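# Copy a leg-to-rail angle with a bevel, stand it elsewhere

## Task

Take the sliding bevel that currently stands in one block and adjust it so its angle equals exactly the angle between the leaning leg and the rail beneath that leg. Then place the bevel upright in the other block, blade inserted in the slot and its rounded foot sitting on the bottom of the pocket, so it stays up unaided; if only the robot is holding it in place at the end, it is not done. Finally release it and move the grippers away.

## Robot and tools

Robot: two Franka FR3 arms, left_arm and right_arm, each with a Robotiq 2F-140 gripper. Bases in the scene frame: left_arm at (+0.030, +0.385, 0) m, quat_wxyz (+1.000, 0, 0, -0.011); right_arm at (+0.061, -0.356, 0) m, quat_wxyz (+0.999, 0, 0, +0.048). Scene frame: origin on the tabletop midway between the arms, +x out over the table, +z up, left_arm on the +y side. The arm names are not image sides.

Joint order in every row and every per-joint list: waist (fr3_joint1), shoulder (fr3_joint2), upper arm roll (fr3_joint3), elbow (fr3_joint4), forearm roll (fr3_joint5), wrist pitch (fr3_joint6), wrist roll (fr3_joint7). Stated ranges (rad): waist -2.744 to 2.744, shoulder -1.784 to 1.784, upper arm roll -2.901 to 2.901, elbow -3.042 to -0.152, forearm roll -2.807 to 2.807, wrist pitch 0.544 to 4.517, wrist roll -3.016 to 3.016. True ends may be off by up to 0.018 rad either way.

A row: one flat list of 20 numbers covering both arms, each in [-1, 1]: left_arm's 7 joint values, then its gripper position, force_limit, speed; then the same 10 for right_arm. Joint values are scaled offsets, not poses: 1.0 equals 1.427 rad for waist, shoulder, upper arm roll and elbow, 3.044 rad for forearm roll, 2.596 for wrist pitch, 3.91 for wrist roll. Gripper position is absolute: +1 fully open (140 mm), about -0.8 pads touching, -1 squeeze until blocked. force_limit roughly 14 N at -1, 60 N at 0, 107 N at +1. speed roughly 30, 140, 250 mm/s at -1, 0, +1. To keep a gripper unchanged, repeat its previous three numbers; zeros are real commands.

execute_actions(actions): a list of actions; each action is a table of up to 15 rows, one row per 1/30 s step, last row held to fill 15 steps. Joint offsets in every row count from the angles at the start of that action (for the first action, the last reported angles). An action is rejected for both arms if any joint would exceed its range by more than 0.018 rad; a malformed action, or a failing first action, rejects the whole call. A joint driven past its real end stops there and the result may say "joint sent to its limit". An empty list just returns state and images.

move(target, speed, blocking): target is one 20-number row; its joint offsets are measured from the Joint positions in the last result that listed them. All joints follow synchronized paths lasting 0.5 to 10 s; speed (0.01 to 2 rad/s, default 0.5) caps the joint with the longest travel. Paths ignore obstacles and the other arm. Gripper numbers are applied at the start. The result adds a "move:" line: ending (done, off_target, moving, held, fault), limits=held or limits=none, and each arm's joint farthest from target. blocking=false returns after 0.5 s; then call wait or stop before anything else moves.

wait(seconds): 0 to 10, holds last commands. stop(): brakes a running move; fingers continue. zoom_image(camera, region): region [x0, y0, x1, y1] in pixels, at most 504 by 504; cameras cam_head_left, cam_head_right, cam_high, cam_low, cam_left_wrist, cam_right_wrist, all 672x504. set_collision_behavior(contact_force_n): 20, 40 or 85 N. read_manual(section): licence text only. finished_scene(scene): ends the scene, irreversible.

Results: per arm end_effector_position (m) and end_effector_quat_wxyz in the scene frame; the point lies between closed pads, fingertips extend about 33 mm further when closed, 9 mm when open; reported hand position may be off at long reach. Fingers point along gripper +z and close along its y. Joint positions, Joint velocities and Joint targets are in rad or rad/s. object_status: 0 moving, 1 blocked while opening, 2 blocked while closing (a grip), 3 reached target or pads met. position_measured is in counts: 3 open, 230 closed. To tighten a grip, raise force_limit and change position slightly (e.g. -1 to -0.98). Closing pushes the fingertips about 24 mm outward; leave clearance above surfaces. "joint command not followed" means a clearance check altered targets.

Motion limits: each step, a joint target stays within 0.248 rad of measured (first four joints), 0.677 (forearm roll), 0.715 (wrist pitch), 1.54 (wrist roll), and targets moving the hand over 70 mm are scaled back, so large motions span several actions.

Avoid: torque faults (load limits 85 N m on the first four joints, 11 N m on the wrist three) and contact force over 85 N, each stopping the arm 10 s; arms touching each other; dropping or knocking items off the table; slams and hard pushes. Fast moves and targets far beyond contact press harder. Parts may get occasional tugs. MOTOR HOT warns of overheating before a brake stop. Finish with the bevel free-standing, grippers open and withdrawn.

Each tool is called after "Call:" as name([rows], argument=value, ...), one row to a line, values as JSON.

## Session

Call:
execute_actions(actions=[])

Scene clock: 0.00 s.
left_arm: end_effector_position=(+0.3555, +0.1931, +0.2066) position_measured=3 object_status=3 end_effector_quat_wxyz=(-0.295, -0.283, +0.864, -0.295) | right_arm: end_effector_position=(+0.1702, +0.0850, +0.2665) position_measured=3 object_status=3 end_effector_quat_wxyz=(-0.015, +0.305, +0.952, -0.017)
Joint names: [waist, shoulder, upper arm roll, elbow, forearm roll, wrist pitch, wrist roll]
Joint positions: left_arm=[-0.258 -0.2    0.302 -2.496 -0.7    1.774  1.278] | right_arm=[ 1.349 -0.287 -0.124 -2.251 -0.004  1.934 -2.764]
Joint velocities: left_arm=[-0.    -0.    -0.     0.001  0.    -0.    -0.   ] | right_arm=[-0.001 -0.001 -0.    -0.     0.    -0.    -0.   ]
Joint targets: left_arm=[-0.258 -0.200 0.302 -2.496 -0.700 1.774 1.278] | right_arm=[1.349 -0.287 -0.124 -2.251 -0.004 1.934 -2.764]

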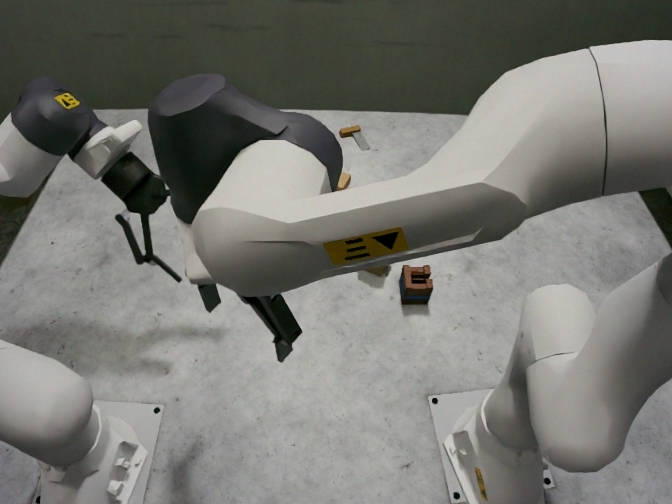

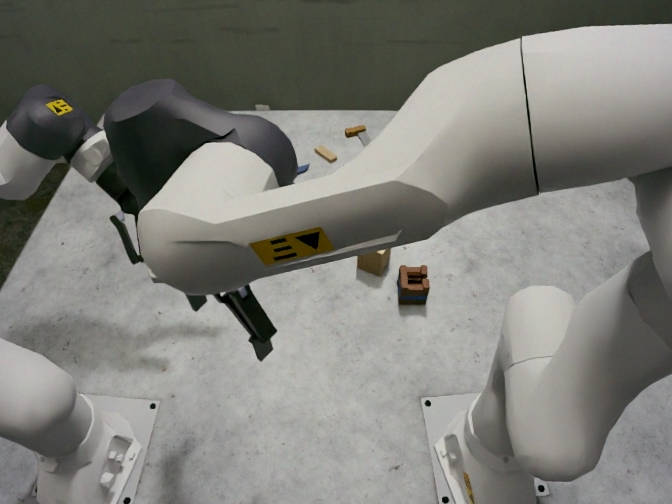

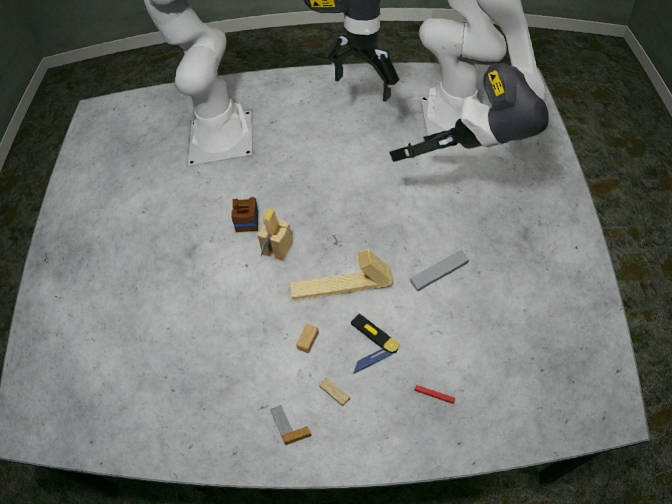

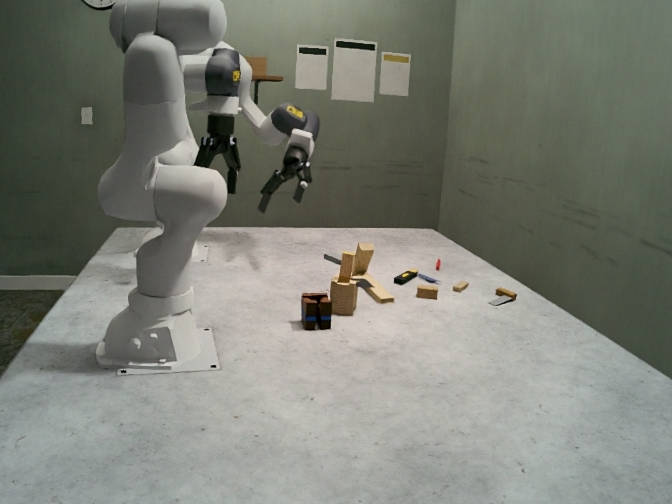

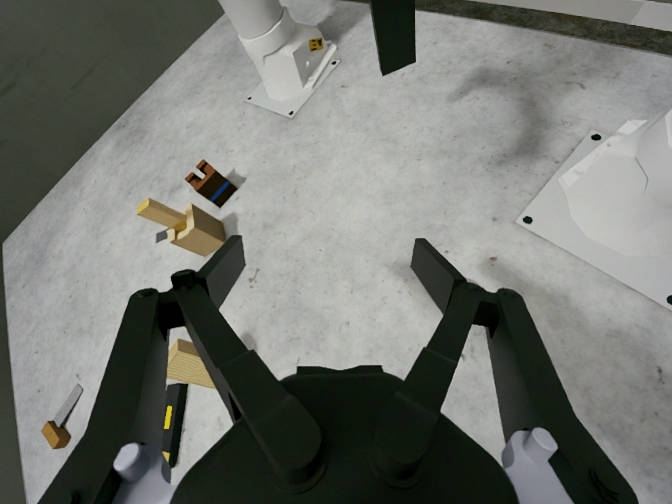

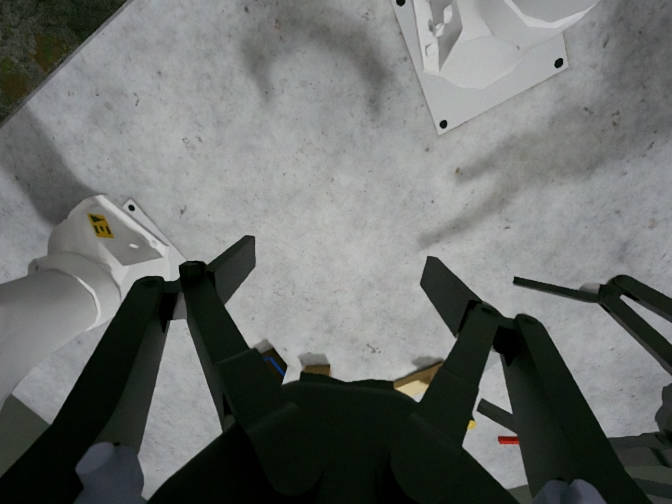

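Call:
zoom_image(camera="cam_high", region=[220, 180, 420, 330])

Call:
zoom_image(camera="cam_low", region=[280, 230, 440, 350])

Call:
move(target=[0.5,0,0,0,0,0,0,1,0,0,-1,0,0.087,0,0,0,0.5,1,0,0], speed=1.2)

Region (220, 180, 420, 330) of cam_high's 672x504 image, scaled by 2.520, with more detail than that image has; it fills the top 378 rows of this view, and the rest is white.

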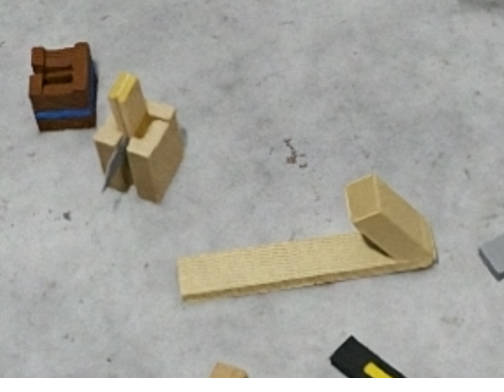

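Region (280, 230, 440, 350) of cam_low's 672x504 image, scaled by 3.150, with more detail than that image has; it fills the top 378 rows of this view, and the rest is white.

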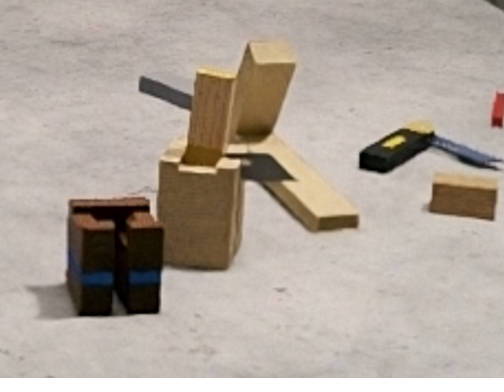

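Scene clock: 3.70 s.
left_arm: end_effector_position=(+0.4022, +0.4525, +0.2066) position_measured=3 object_status=3 end_effector_quat_wxyz=(-0.173, -0.567, +0.711, -0.379) | right_arm: end_effector_position=(+0.5158, -0.3487, +0.2675) position_measured=3 object_status=3 end_effector_quat_wxyz=(+0.007, +0.933, -0.360, -0.013)
Joint names: [waist, shoulder, upper arm roll, elbow, forearm roll, wrist pitch, wrist roll]
Joint positions: left_arm=[ 0.453 -0.2    0.302 -2.496 -0.7    1.774  1.278] | right_arm=[-0.076 -0.287 -0.002 -2.251 -0.004  1.934 -0.815]
Joint velocities: left_arm=[-0.    -0.    -0.     0.001  0.    -0.    -0.001] | right_arm=[-0.001 -0.001  0.001  0.001 -0.     0.001  0.005]
Joint targets: left_arm=[0.455 -0.200 0.302 -2.496 -0.700 1.774 1.278] | right_arm=[-0.077 -0.287 0.000 -2.251 -0.004 1.934 -0.809]
move: done; limits=none; left_arm: farthest joint: the waist, 0.002 radians from its target (0.713 radians at the start); right_arm: farthest joint: the wrist roll, 0.006 radians from its target (1.955 radians at the start)

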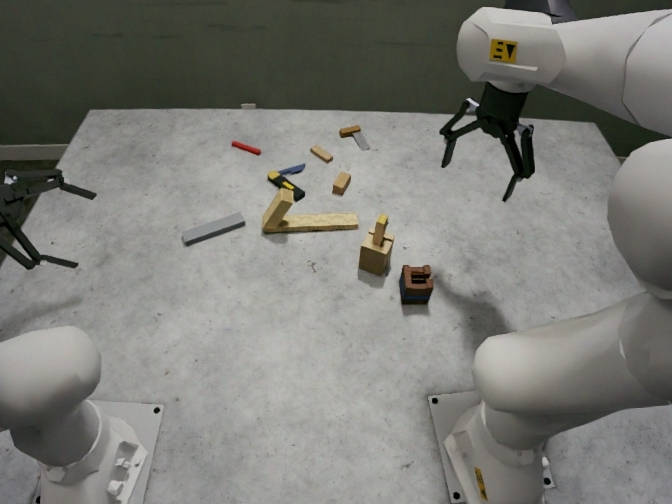

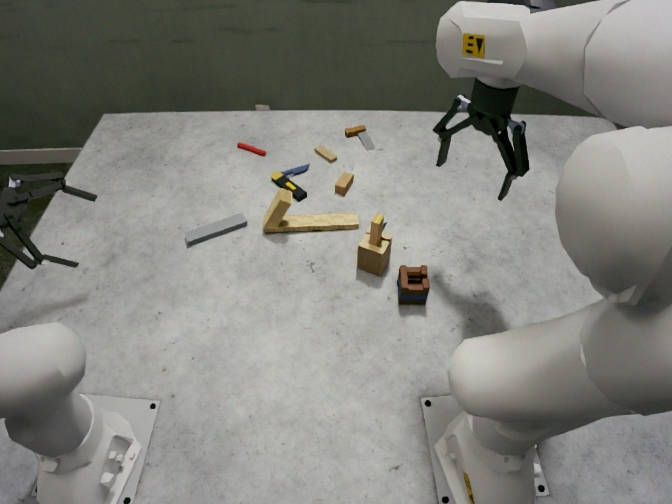

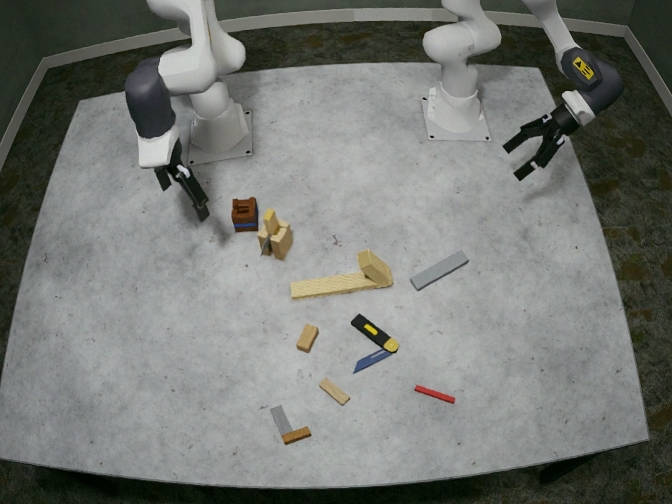

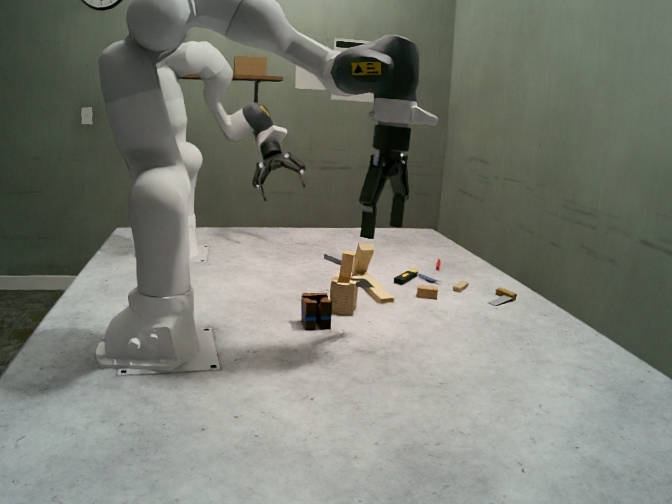

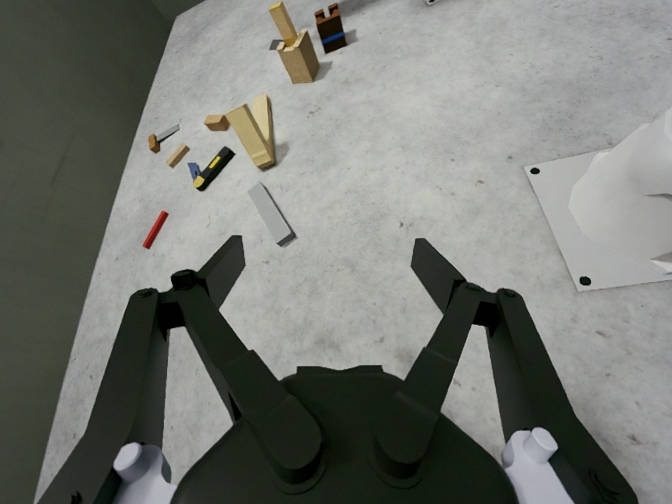

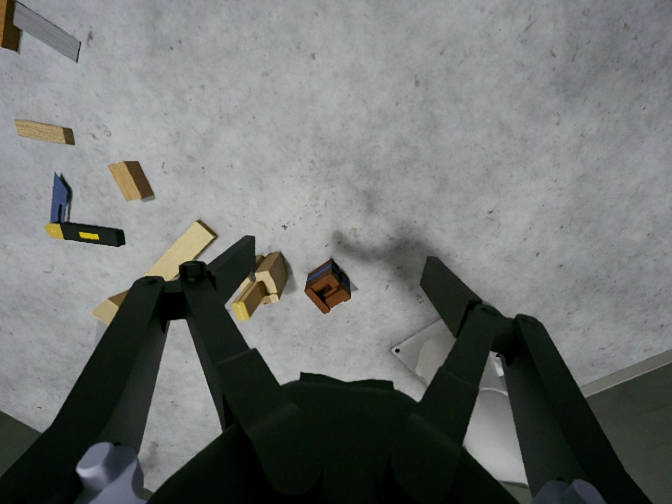

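Call:
zoom_image(camera="cam_head_left", region=[250, 170, 450, 320])

Call:
zoom_image(camera="cam_right_wrist", region=[220, 230, 370, 330])

Region (250, 170, 450, 320) of cam_head_left's 672x504 image, scaled by 2.520, with more detail than that image has; it fills the top 378 rows of this view, and the rest is white.

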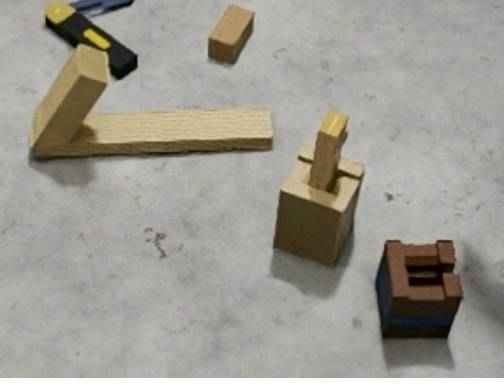

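Region (220, 230, 370, 330) of cam_right_wrist's 672x504 image, scaled by 3.360, with more detail than that image has.

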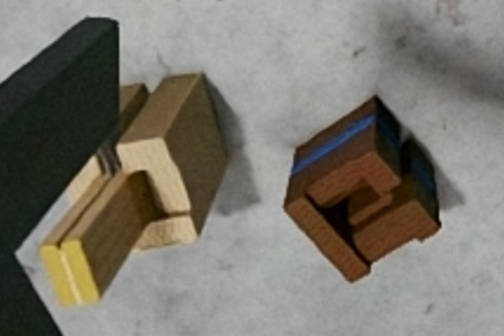

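Call:
move(target=[0,0,0,0,0,0,0,1,0,0,0.286,0.02,0.001,0,0.001,0.0225,0.006,0.2,0,0], speed=0.8)

Scene clock: 6.47 s.
left_arm: end_effector_position=(+0.4022, +0.4525, +0.2066) position_measured=3 object_status=3 end_effector_quat_wxyz=(-0.173, -0.567, +0.711, -0.379) | right_arm: end_effector_position=(+0.4893, -0.1617, +0.2596) position_measured=104 object_status=3 end_effector_quat_wxyz=(+0.002, +0.985, -0.171, -0.000)
Joint names: [waist, shoulder, upper arm roll, elbow, forearm roll, wrist pitch, wrist roll]
Joint positions: left_arm=[ 0.453 -0.2    0.302 -2.496 -0.7    1.774  1.278] | right_arm=[ 0.331 -0.26   0.002 -2.25  -0.003  1.988 -0.798]
Joint velocities: left_arm=[ 0.001 -0.001  0.    -0.    -0.001 -0.    -0.001] | right_arm=[ 0.     0.001 -0.    -0.     0.001  0.005  0.006]
Joint targets: left_arm=[0.453 -0.200 0.302 -2.496 -0.700 1.774 1.278] | right_arm=[0.332 -0.258 -0.000 -2.251 -0.001 1.992 -0.792]
move: done; limits=none; left_arm: farthest joint: the waist, 0.000 radians from its target (0.000 radians at the start); right_arm: farthest joint: the wrist roll, 0.006 radians from its target (0.022 radians at the start)

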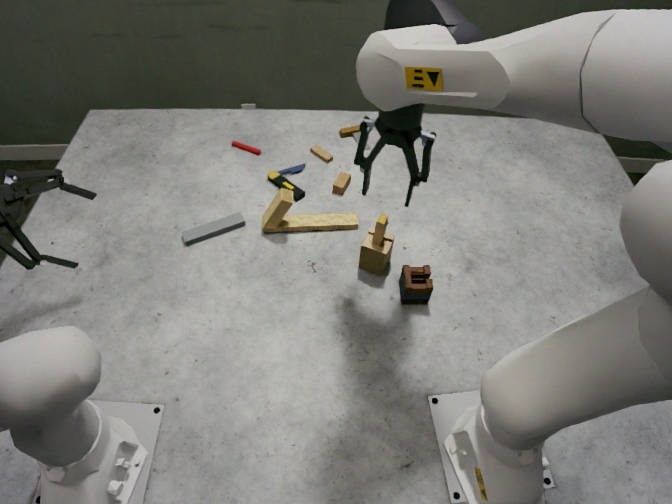

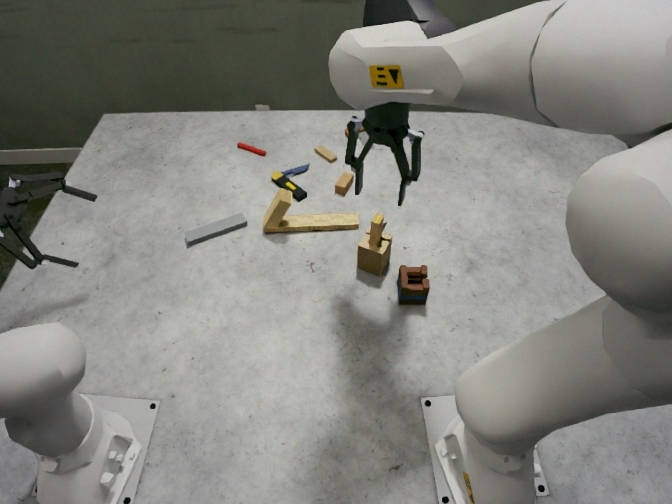

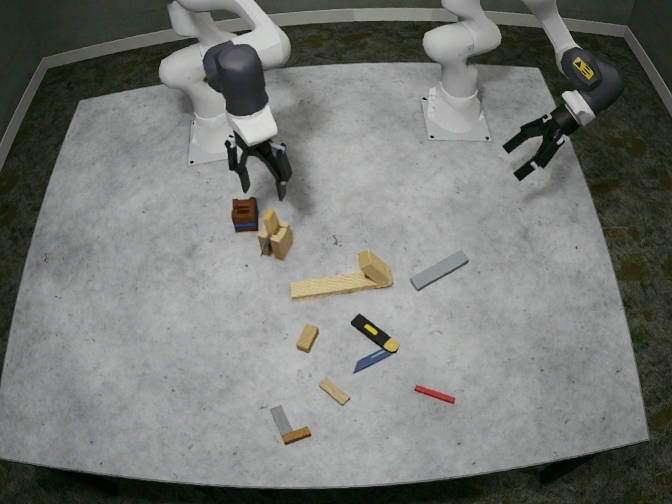

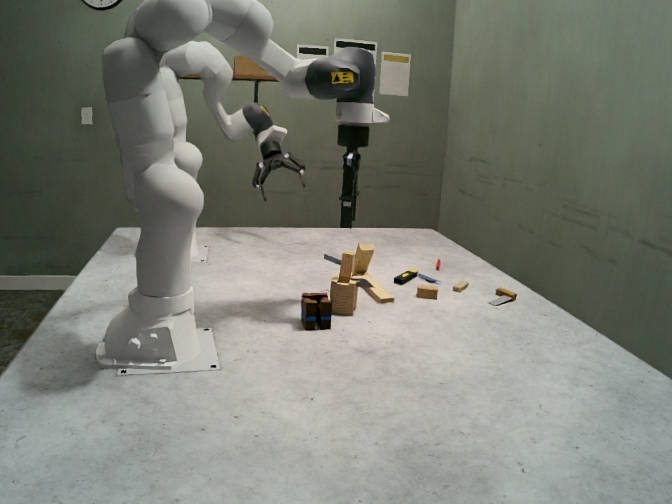

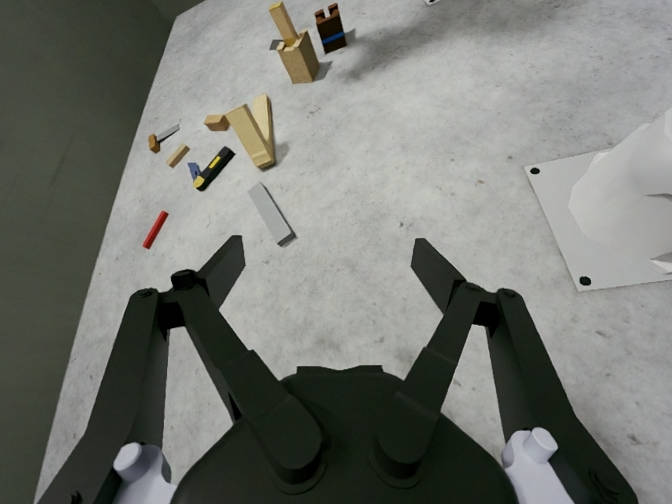

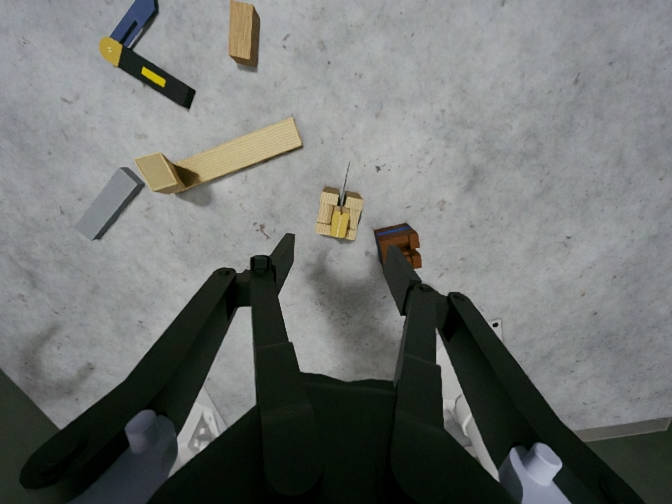

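Call:
move(target=[0,0,0,0,0,0,0,1,0,0,-0.0125,0.0882,-0.001,-0.0774,0.001,0.0925,0.006,-0.2,0,0], speed=0.4)

Call:
zoom_image(camera="cam_low", region=[290, 200, 410, 320])

Call:
zoom_image(camera="cam_right_wrist", region=[240, 140, 460, 340])

Scene clock: 8.40 s.
left_arm: end_effector_position=(+0.4022, +0.4525, +0.2066) position_measured=3 object_status=3 end_effector_quat_wxyz=(-0.173, -0.567, +0.711, -0.379) | right_arm: end_effector_position=(+0.5029, -0.1639, +0.1696) position_measured=154 object_status=3 end_effector_quat_wxyz=(+0.001, +0.982, -0.188, -0.001)
Joint names: [waist, shoulder, upper arm roll, elbow, forearm roll, wrist pitch, wrist roll]
Joint positions: left_arm=[ 0.453 -0.2    0.302 -2.496 -0.7    1.774  1.278] | right_arm=[ 0.314 -0.134  0.001 -2.36  -0.002  2.224 -0.78 ]
Joint velocities: left_arm=[ 0.001 -0.001 -0.001  0.002  0.    -0.001  0.003] | right_arm=[-0.     0.001  0.001 -0.     0.001  0.004  0.004]
Joint targets: left_arm=[0.453 -0.200 0.302 -2.496 -0.700 1.774 1.278] | right_arm=[0.313 -0.134 0.000 -2.361 0.000 2.228 -0.774]
move: done; limits=none; left_arm: farthest joint: the waist, 0.000 radians from its target (0.000 radians at the start); right_arm: farthest joint: the wrist roll, 0.005 radians from its target (0.022 radians at the start)

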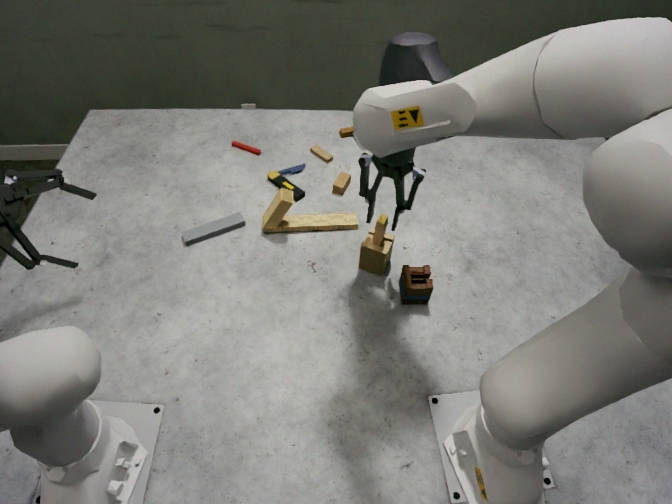

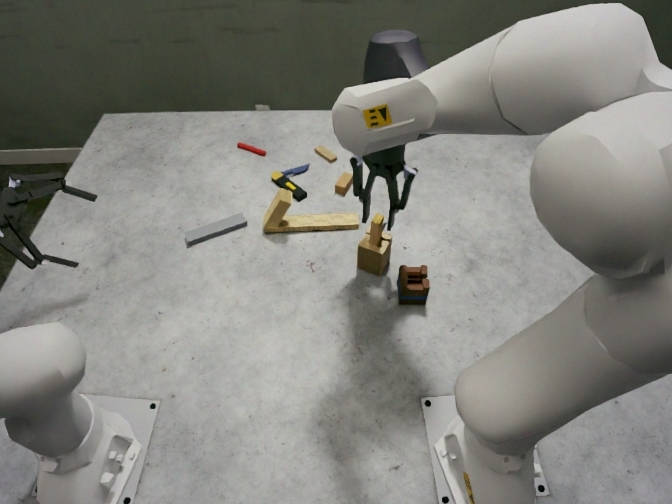

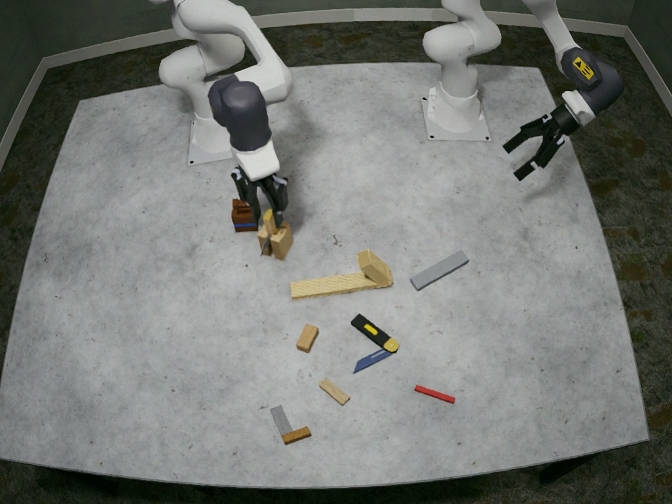

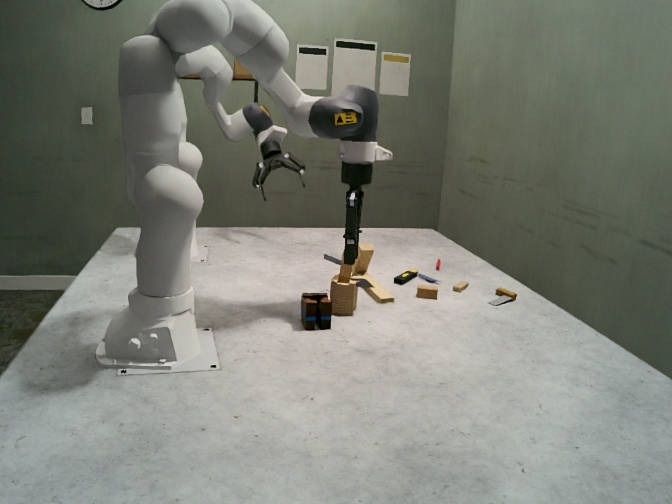

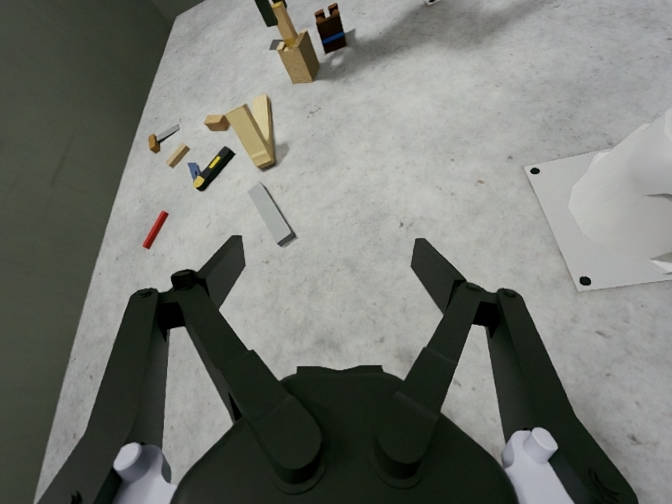

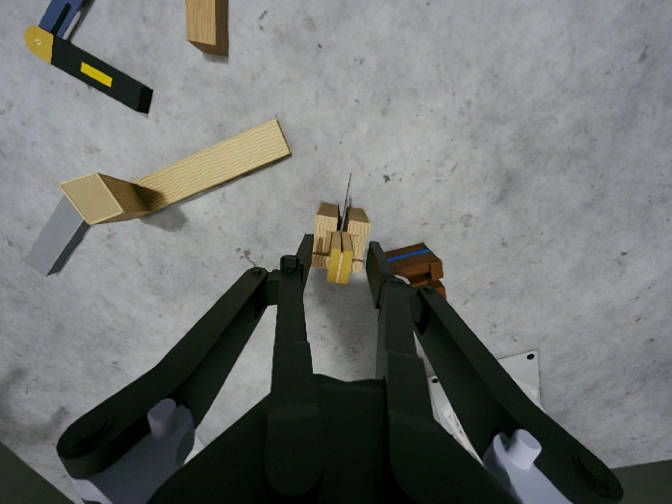

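Region (290, 200, 410, 320) of cam_low's 672x504 image, scaled by 4.200, with more detail than that image has.

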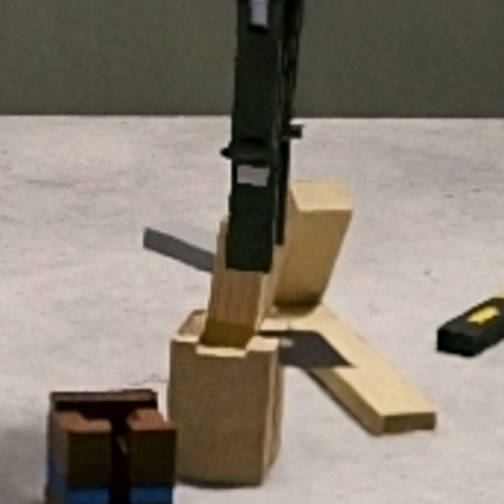

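Region (240, 140, 460, 340) of cam_right_wrist's 672x504 image, scaled by 2.291, with more detail than that image has; it fills the top 458 rows of this view, and the rest is white.

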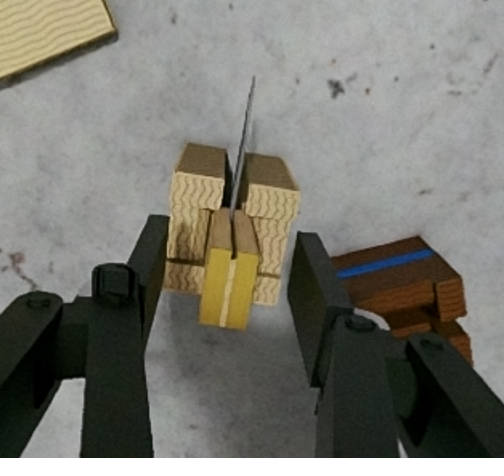

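Call:
execute_actions([
  [[0,0,0,0,0,0,0,1,0,0,-0.003,0.0078,0,-0.0072,0,0.0095,0.002,-0.2,0,0]],
  [[0,0,0,0,0,0,0,1,0,0,0,0,0,0,0,0,0,-1,0,-0.5]],
  [[0,0,0,0,0,0,0,1,0,0,0,0,0,0,0,0,0,-1,0,-0.5]],
])

Call:
move(target=[0,0,0,0,0,0,0,1,0,0,0,-0.05,0,0.058,0,-0.0594,0,-1,0,-0.5], speed=0.15)

Call:
zoom_image(camera="cam_low", region=[290, 200, 410, 320])

Scene clock: 10.50 s.
left_arm: end_effector_position=(+0.4022, +0.4525, +0.2066) position_measured=3 object_status=3 end_effector_quat_wxyz=(-0.173, -0.567, +0.711, -0.379) | right_arm: end_effector_position=(+0.5036, -0.1650, +0.1624) position_measured=207 object_status=2 end_effector_quat_wxyz=(+0.001, +0.981, -0.194, -0.000)
Joint names: [waist, shoulder, upper arm roll, elbow, forearm roll, wrist pitch, wrist roll]
Joint positions: left_arm=[ 0.453 -0.2    0.302 -2.496 -0.7    1.774  1.278] | right_arm=[ 0.311 -0.123  0.002 -2.369 -0.002  2.244 -0.771]
Joint velocities: left_arm=[ 0.001  0.     0.    -0.001  0.001 -0.001 -0.001] | right_arm=[-0.     0.001  0.    -0.001  0.001  0.001  0.001]
Joint targets: left_arm=[0.453 -0.200 0.302 -2.496 -0.700 1.774 1.278] | right_arm=[0.311 -0.123 0.002 -2.369 -0.002 2.244 -0.775]

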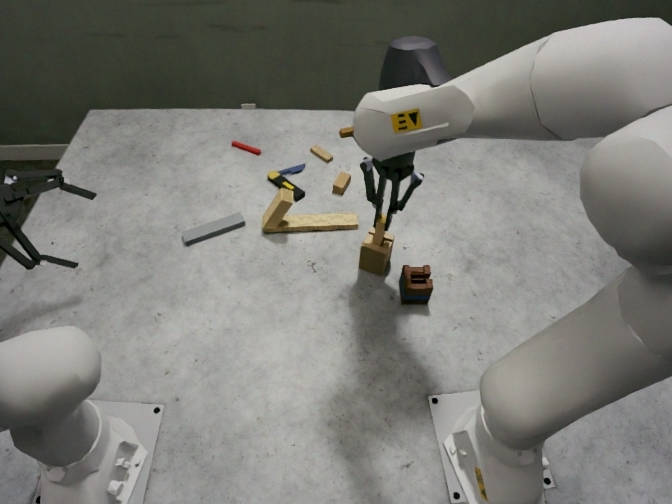

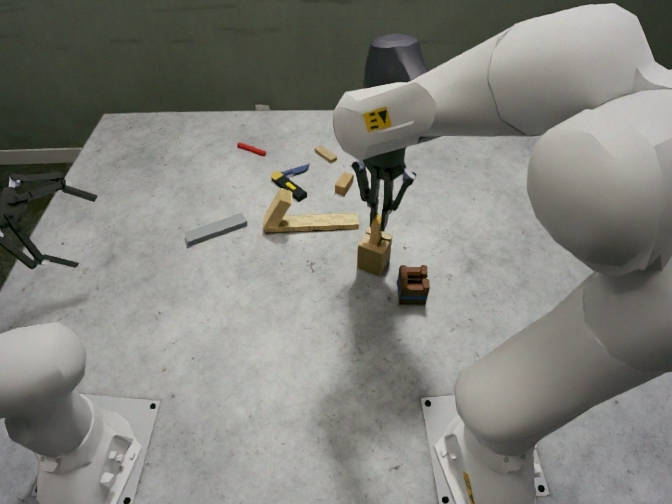

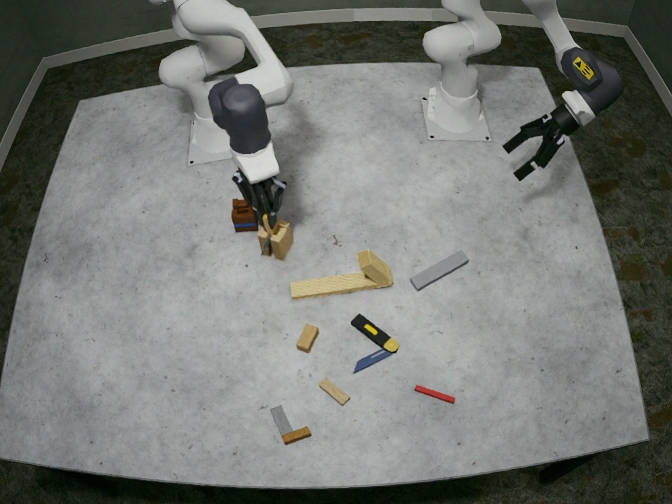

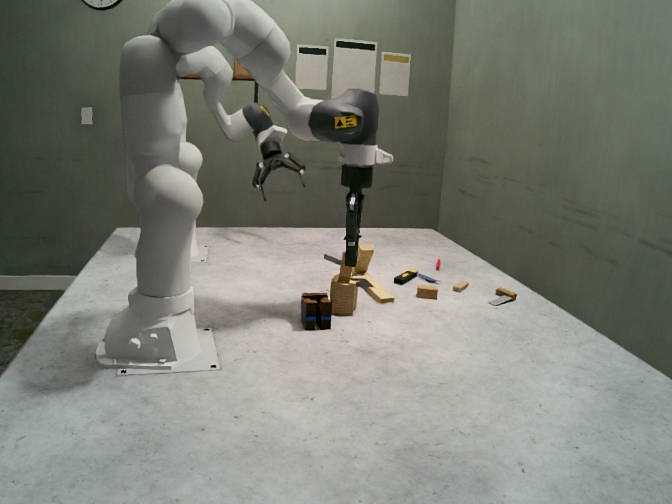

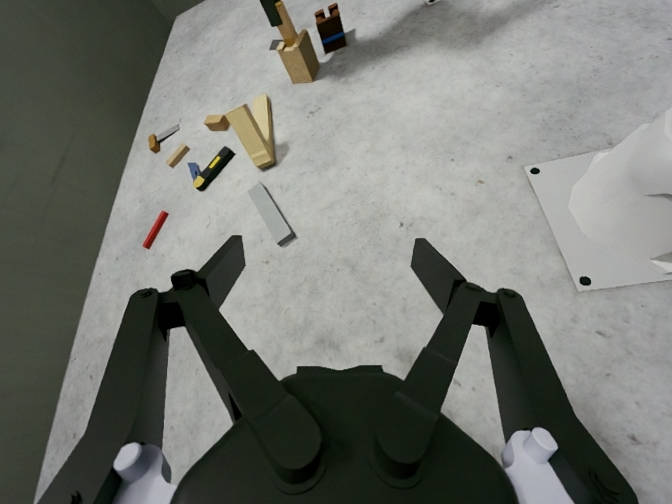

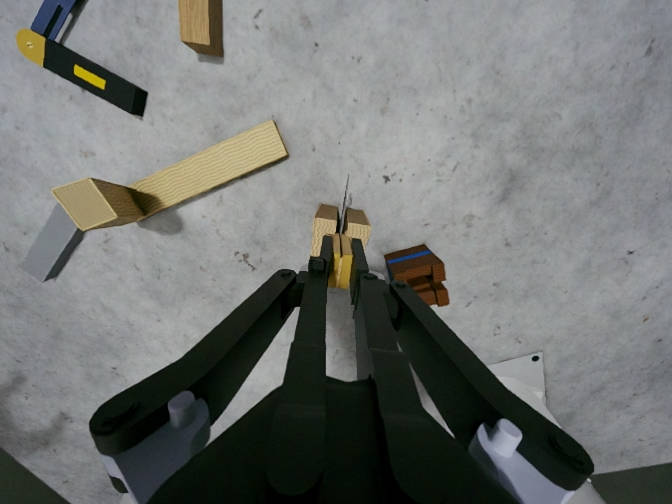

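Scene clock: 12.13 s.
left_arm: end_effector_position=(+0.4022, +0.4525, +0.2066) position_measured=3 object_status=3 end_effector_quat_wxyz=(-0.173, -0.567, +0.711, -0.379) | right_arm: end_effector_position=(+0.5036, -0.1652, +0.2196) position_measured=207 object_status=2 end_effector_quat_wxyz=(+0.001, +0.981, -0.195, +0.000)
Joint names: [waist, shoulder, upper arm roll, elbow, forearm roll, wrist pitch, wrist roll]
Joint positions: left_arm=[ 0.453 -0.2    0.302 -2.496 -0.7    1.774  1.278] | right_arm=[ 0.311 -0.193  0.001 -2.288 -0.002  2.094 -0.769]
Joint velocities: left_arm=[ 0.     0.     0.     0.    -0.    -0.    -0.001] | right_arm=[-0.    -0.     0.     0.     0.    -0.005 -0.   ]
Joint targets: left_arm=[0.453 -0.200 0.302 -2.496 -0.700 1.774 1.278] | right_arm=[0.311 -0.195 0.002 -2.287 -0.002 2.090 -0.771]
move: done; limits=none; left_arm: farthest joint: the waist, 0.000 radians from its target (0.000 radians at the start); right_arm: farthest joint: the wrist pitch, 0.004 radians from its target (0.154 radians at the start)

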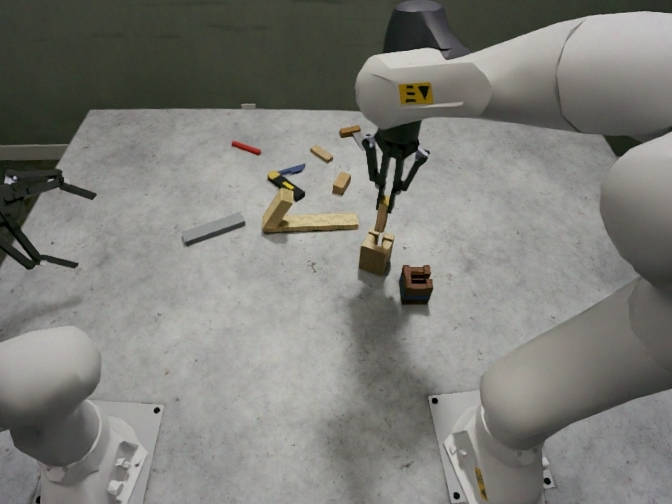

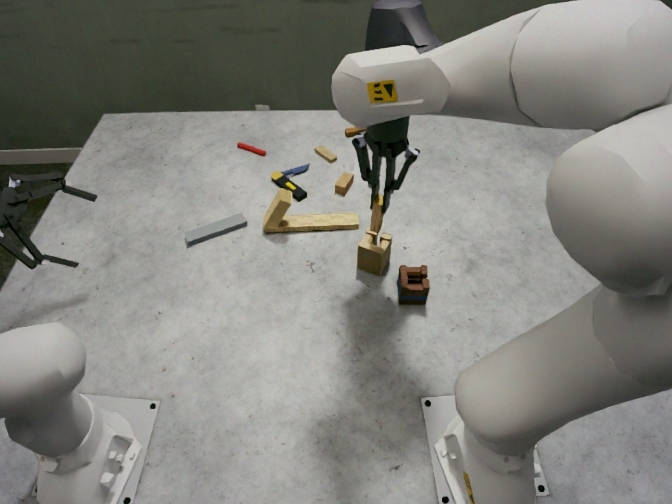

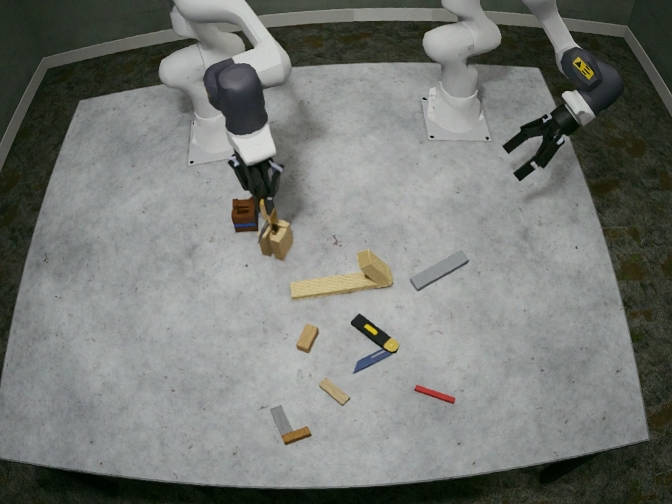

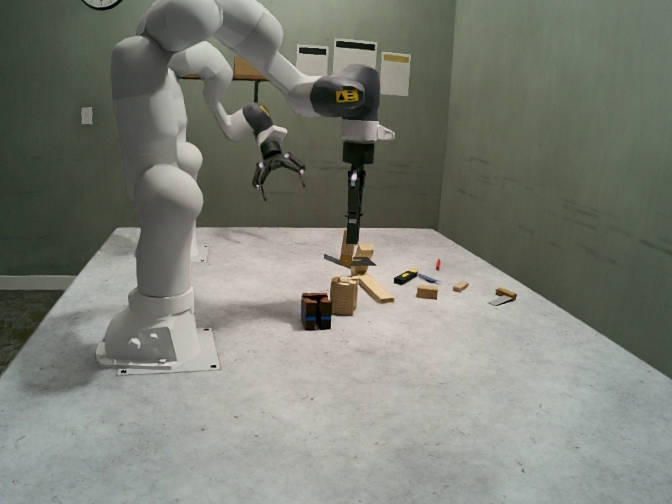

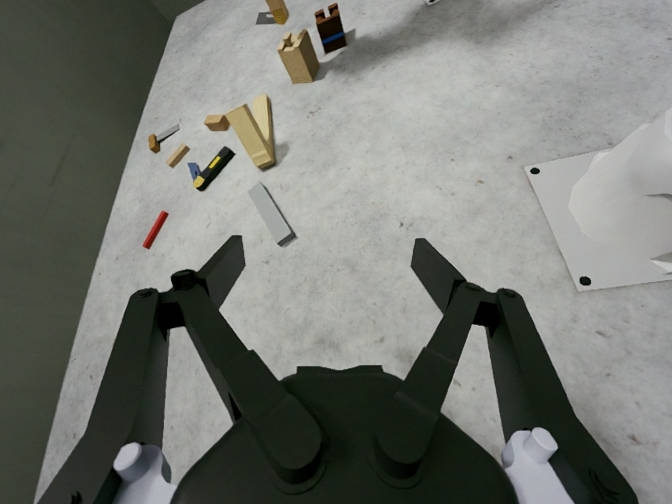

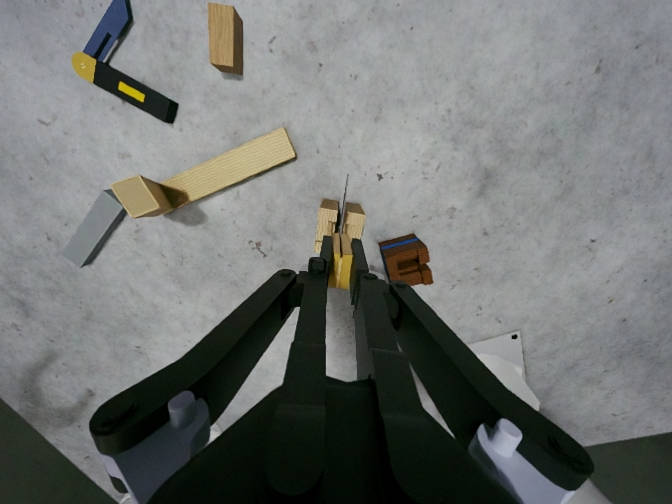

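Region (290, 200, 410, 320) of cam_low's 672x504 image, scaled by 4.200, with more detail than that image has.

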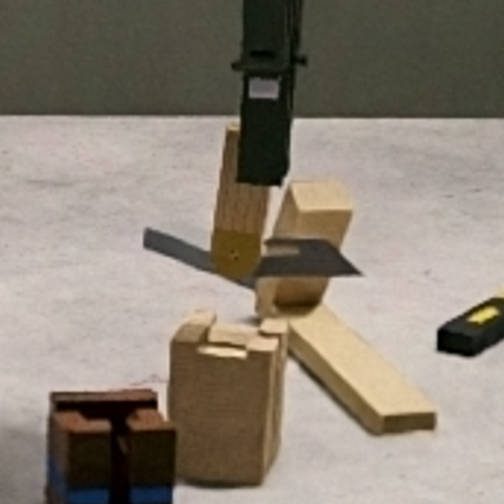

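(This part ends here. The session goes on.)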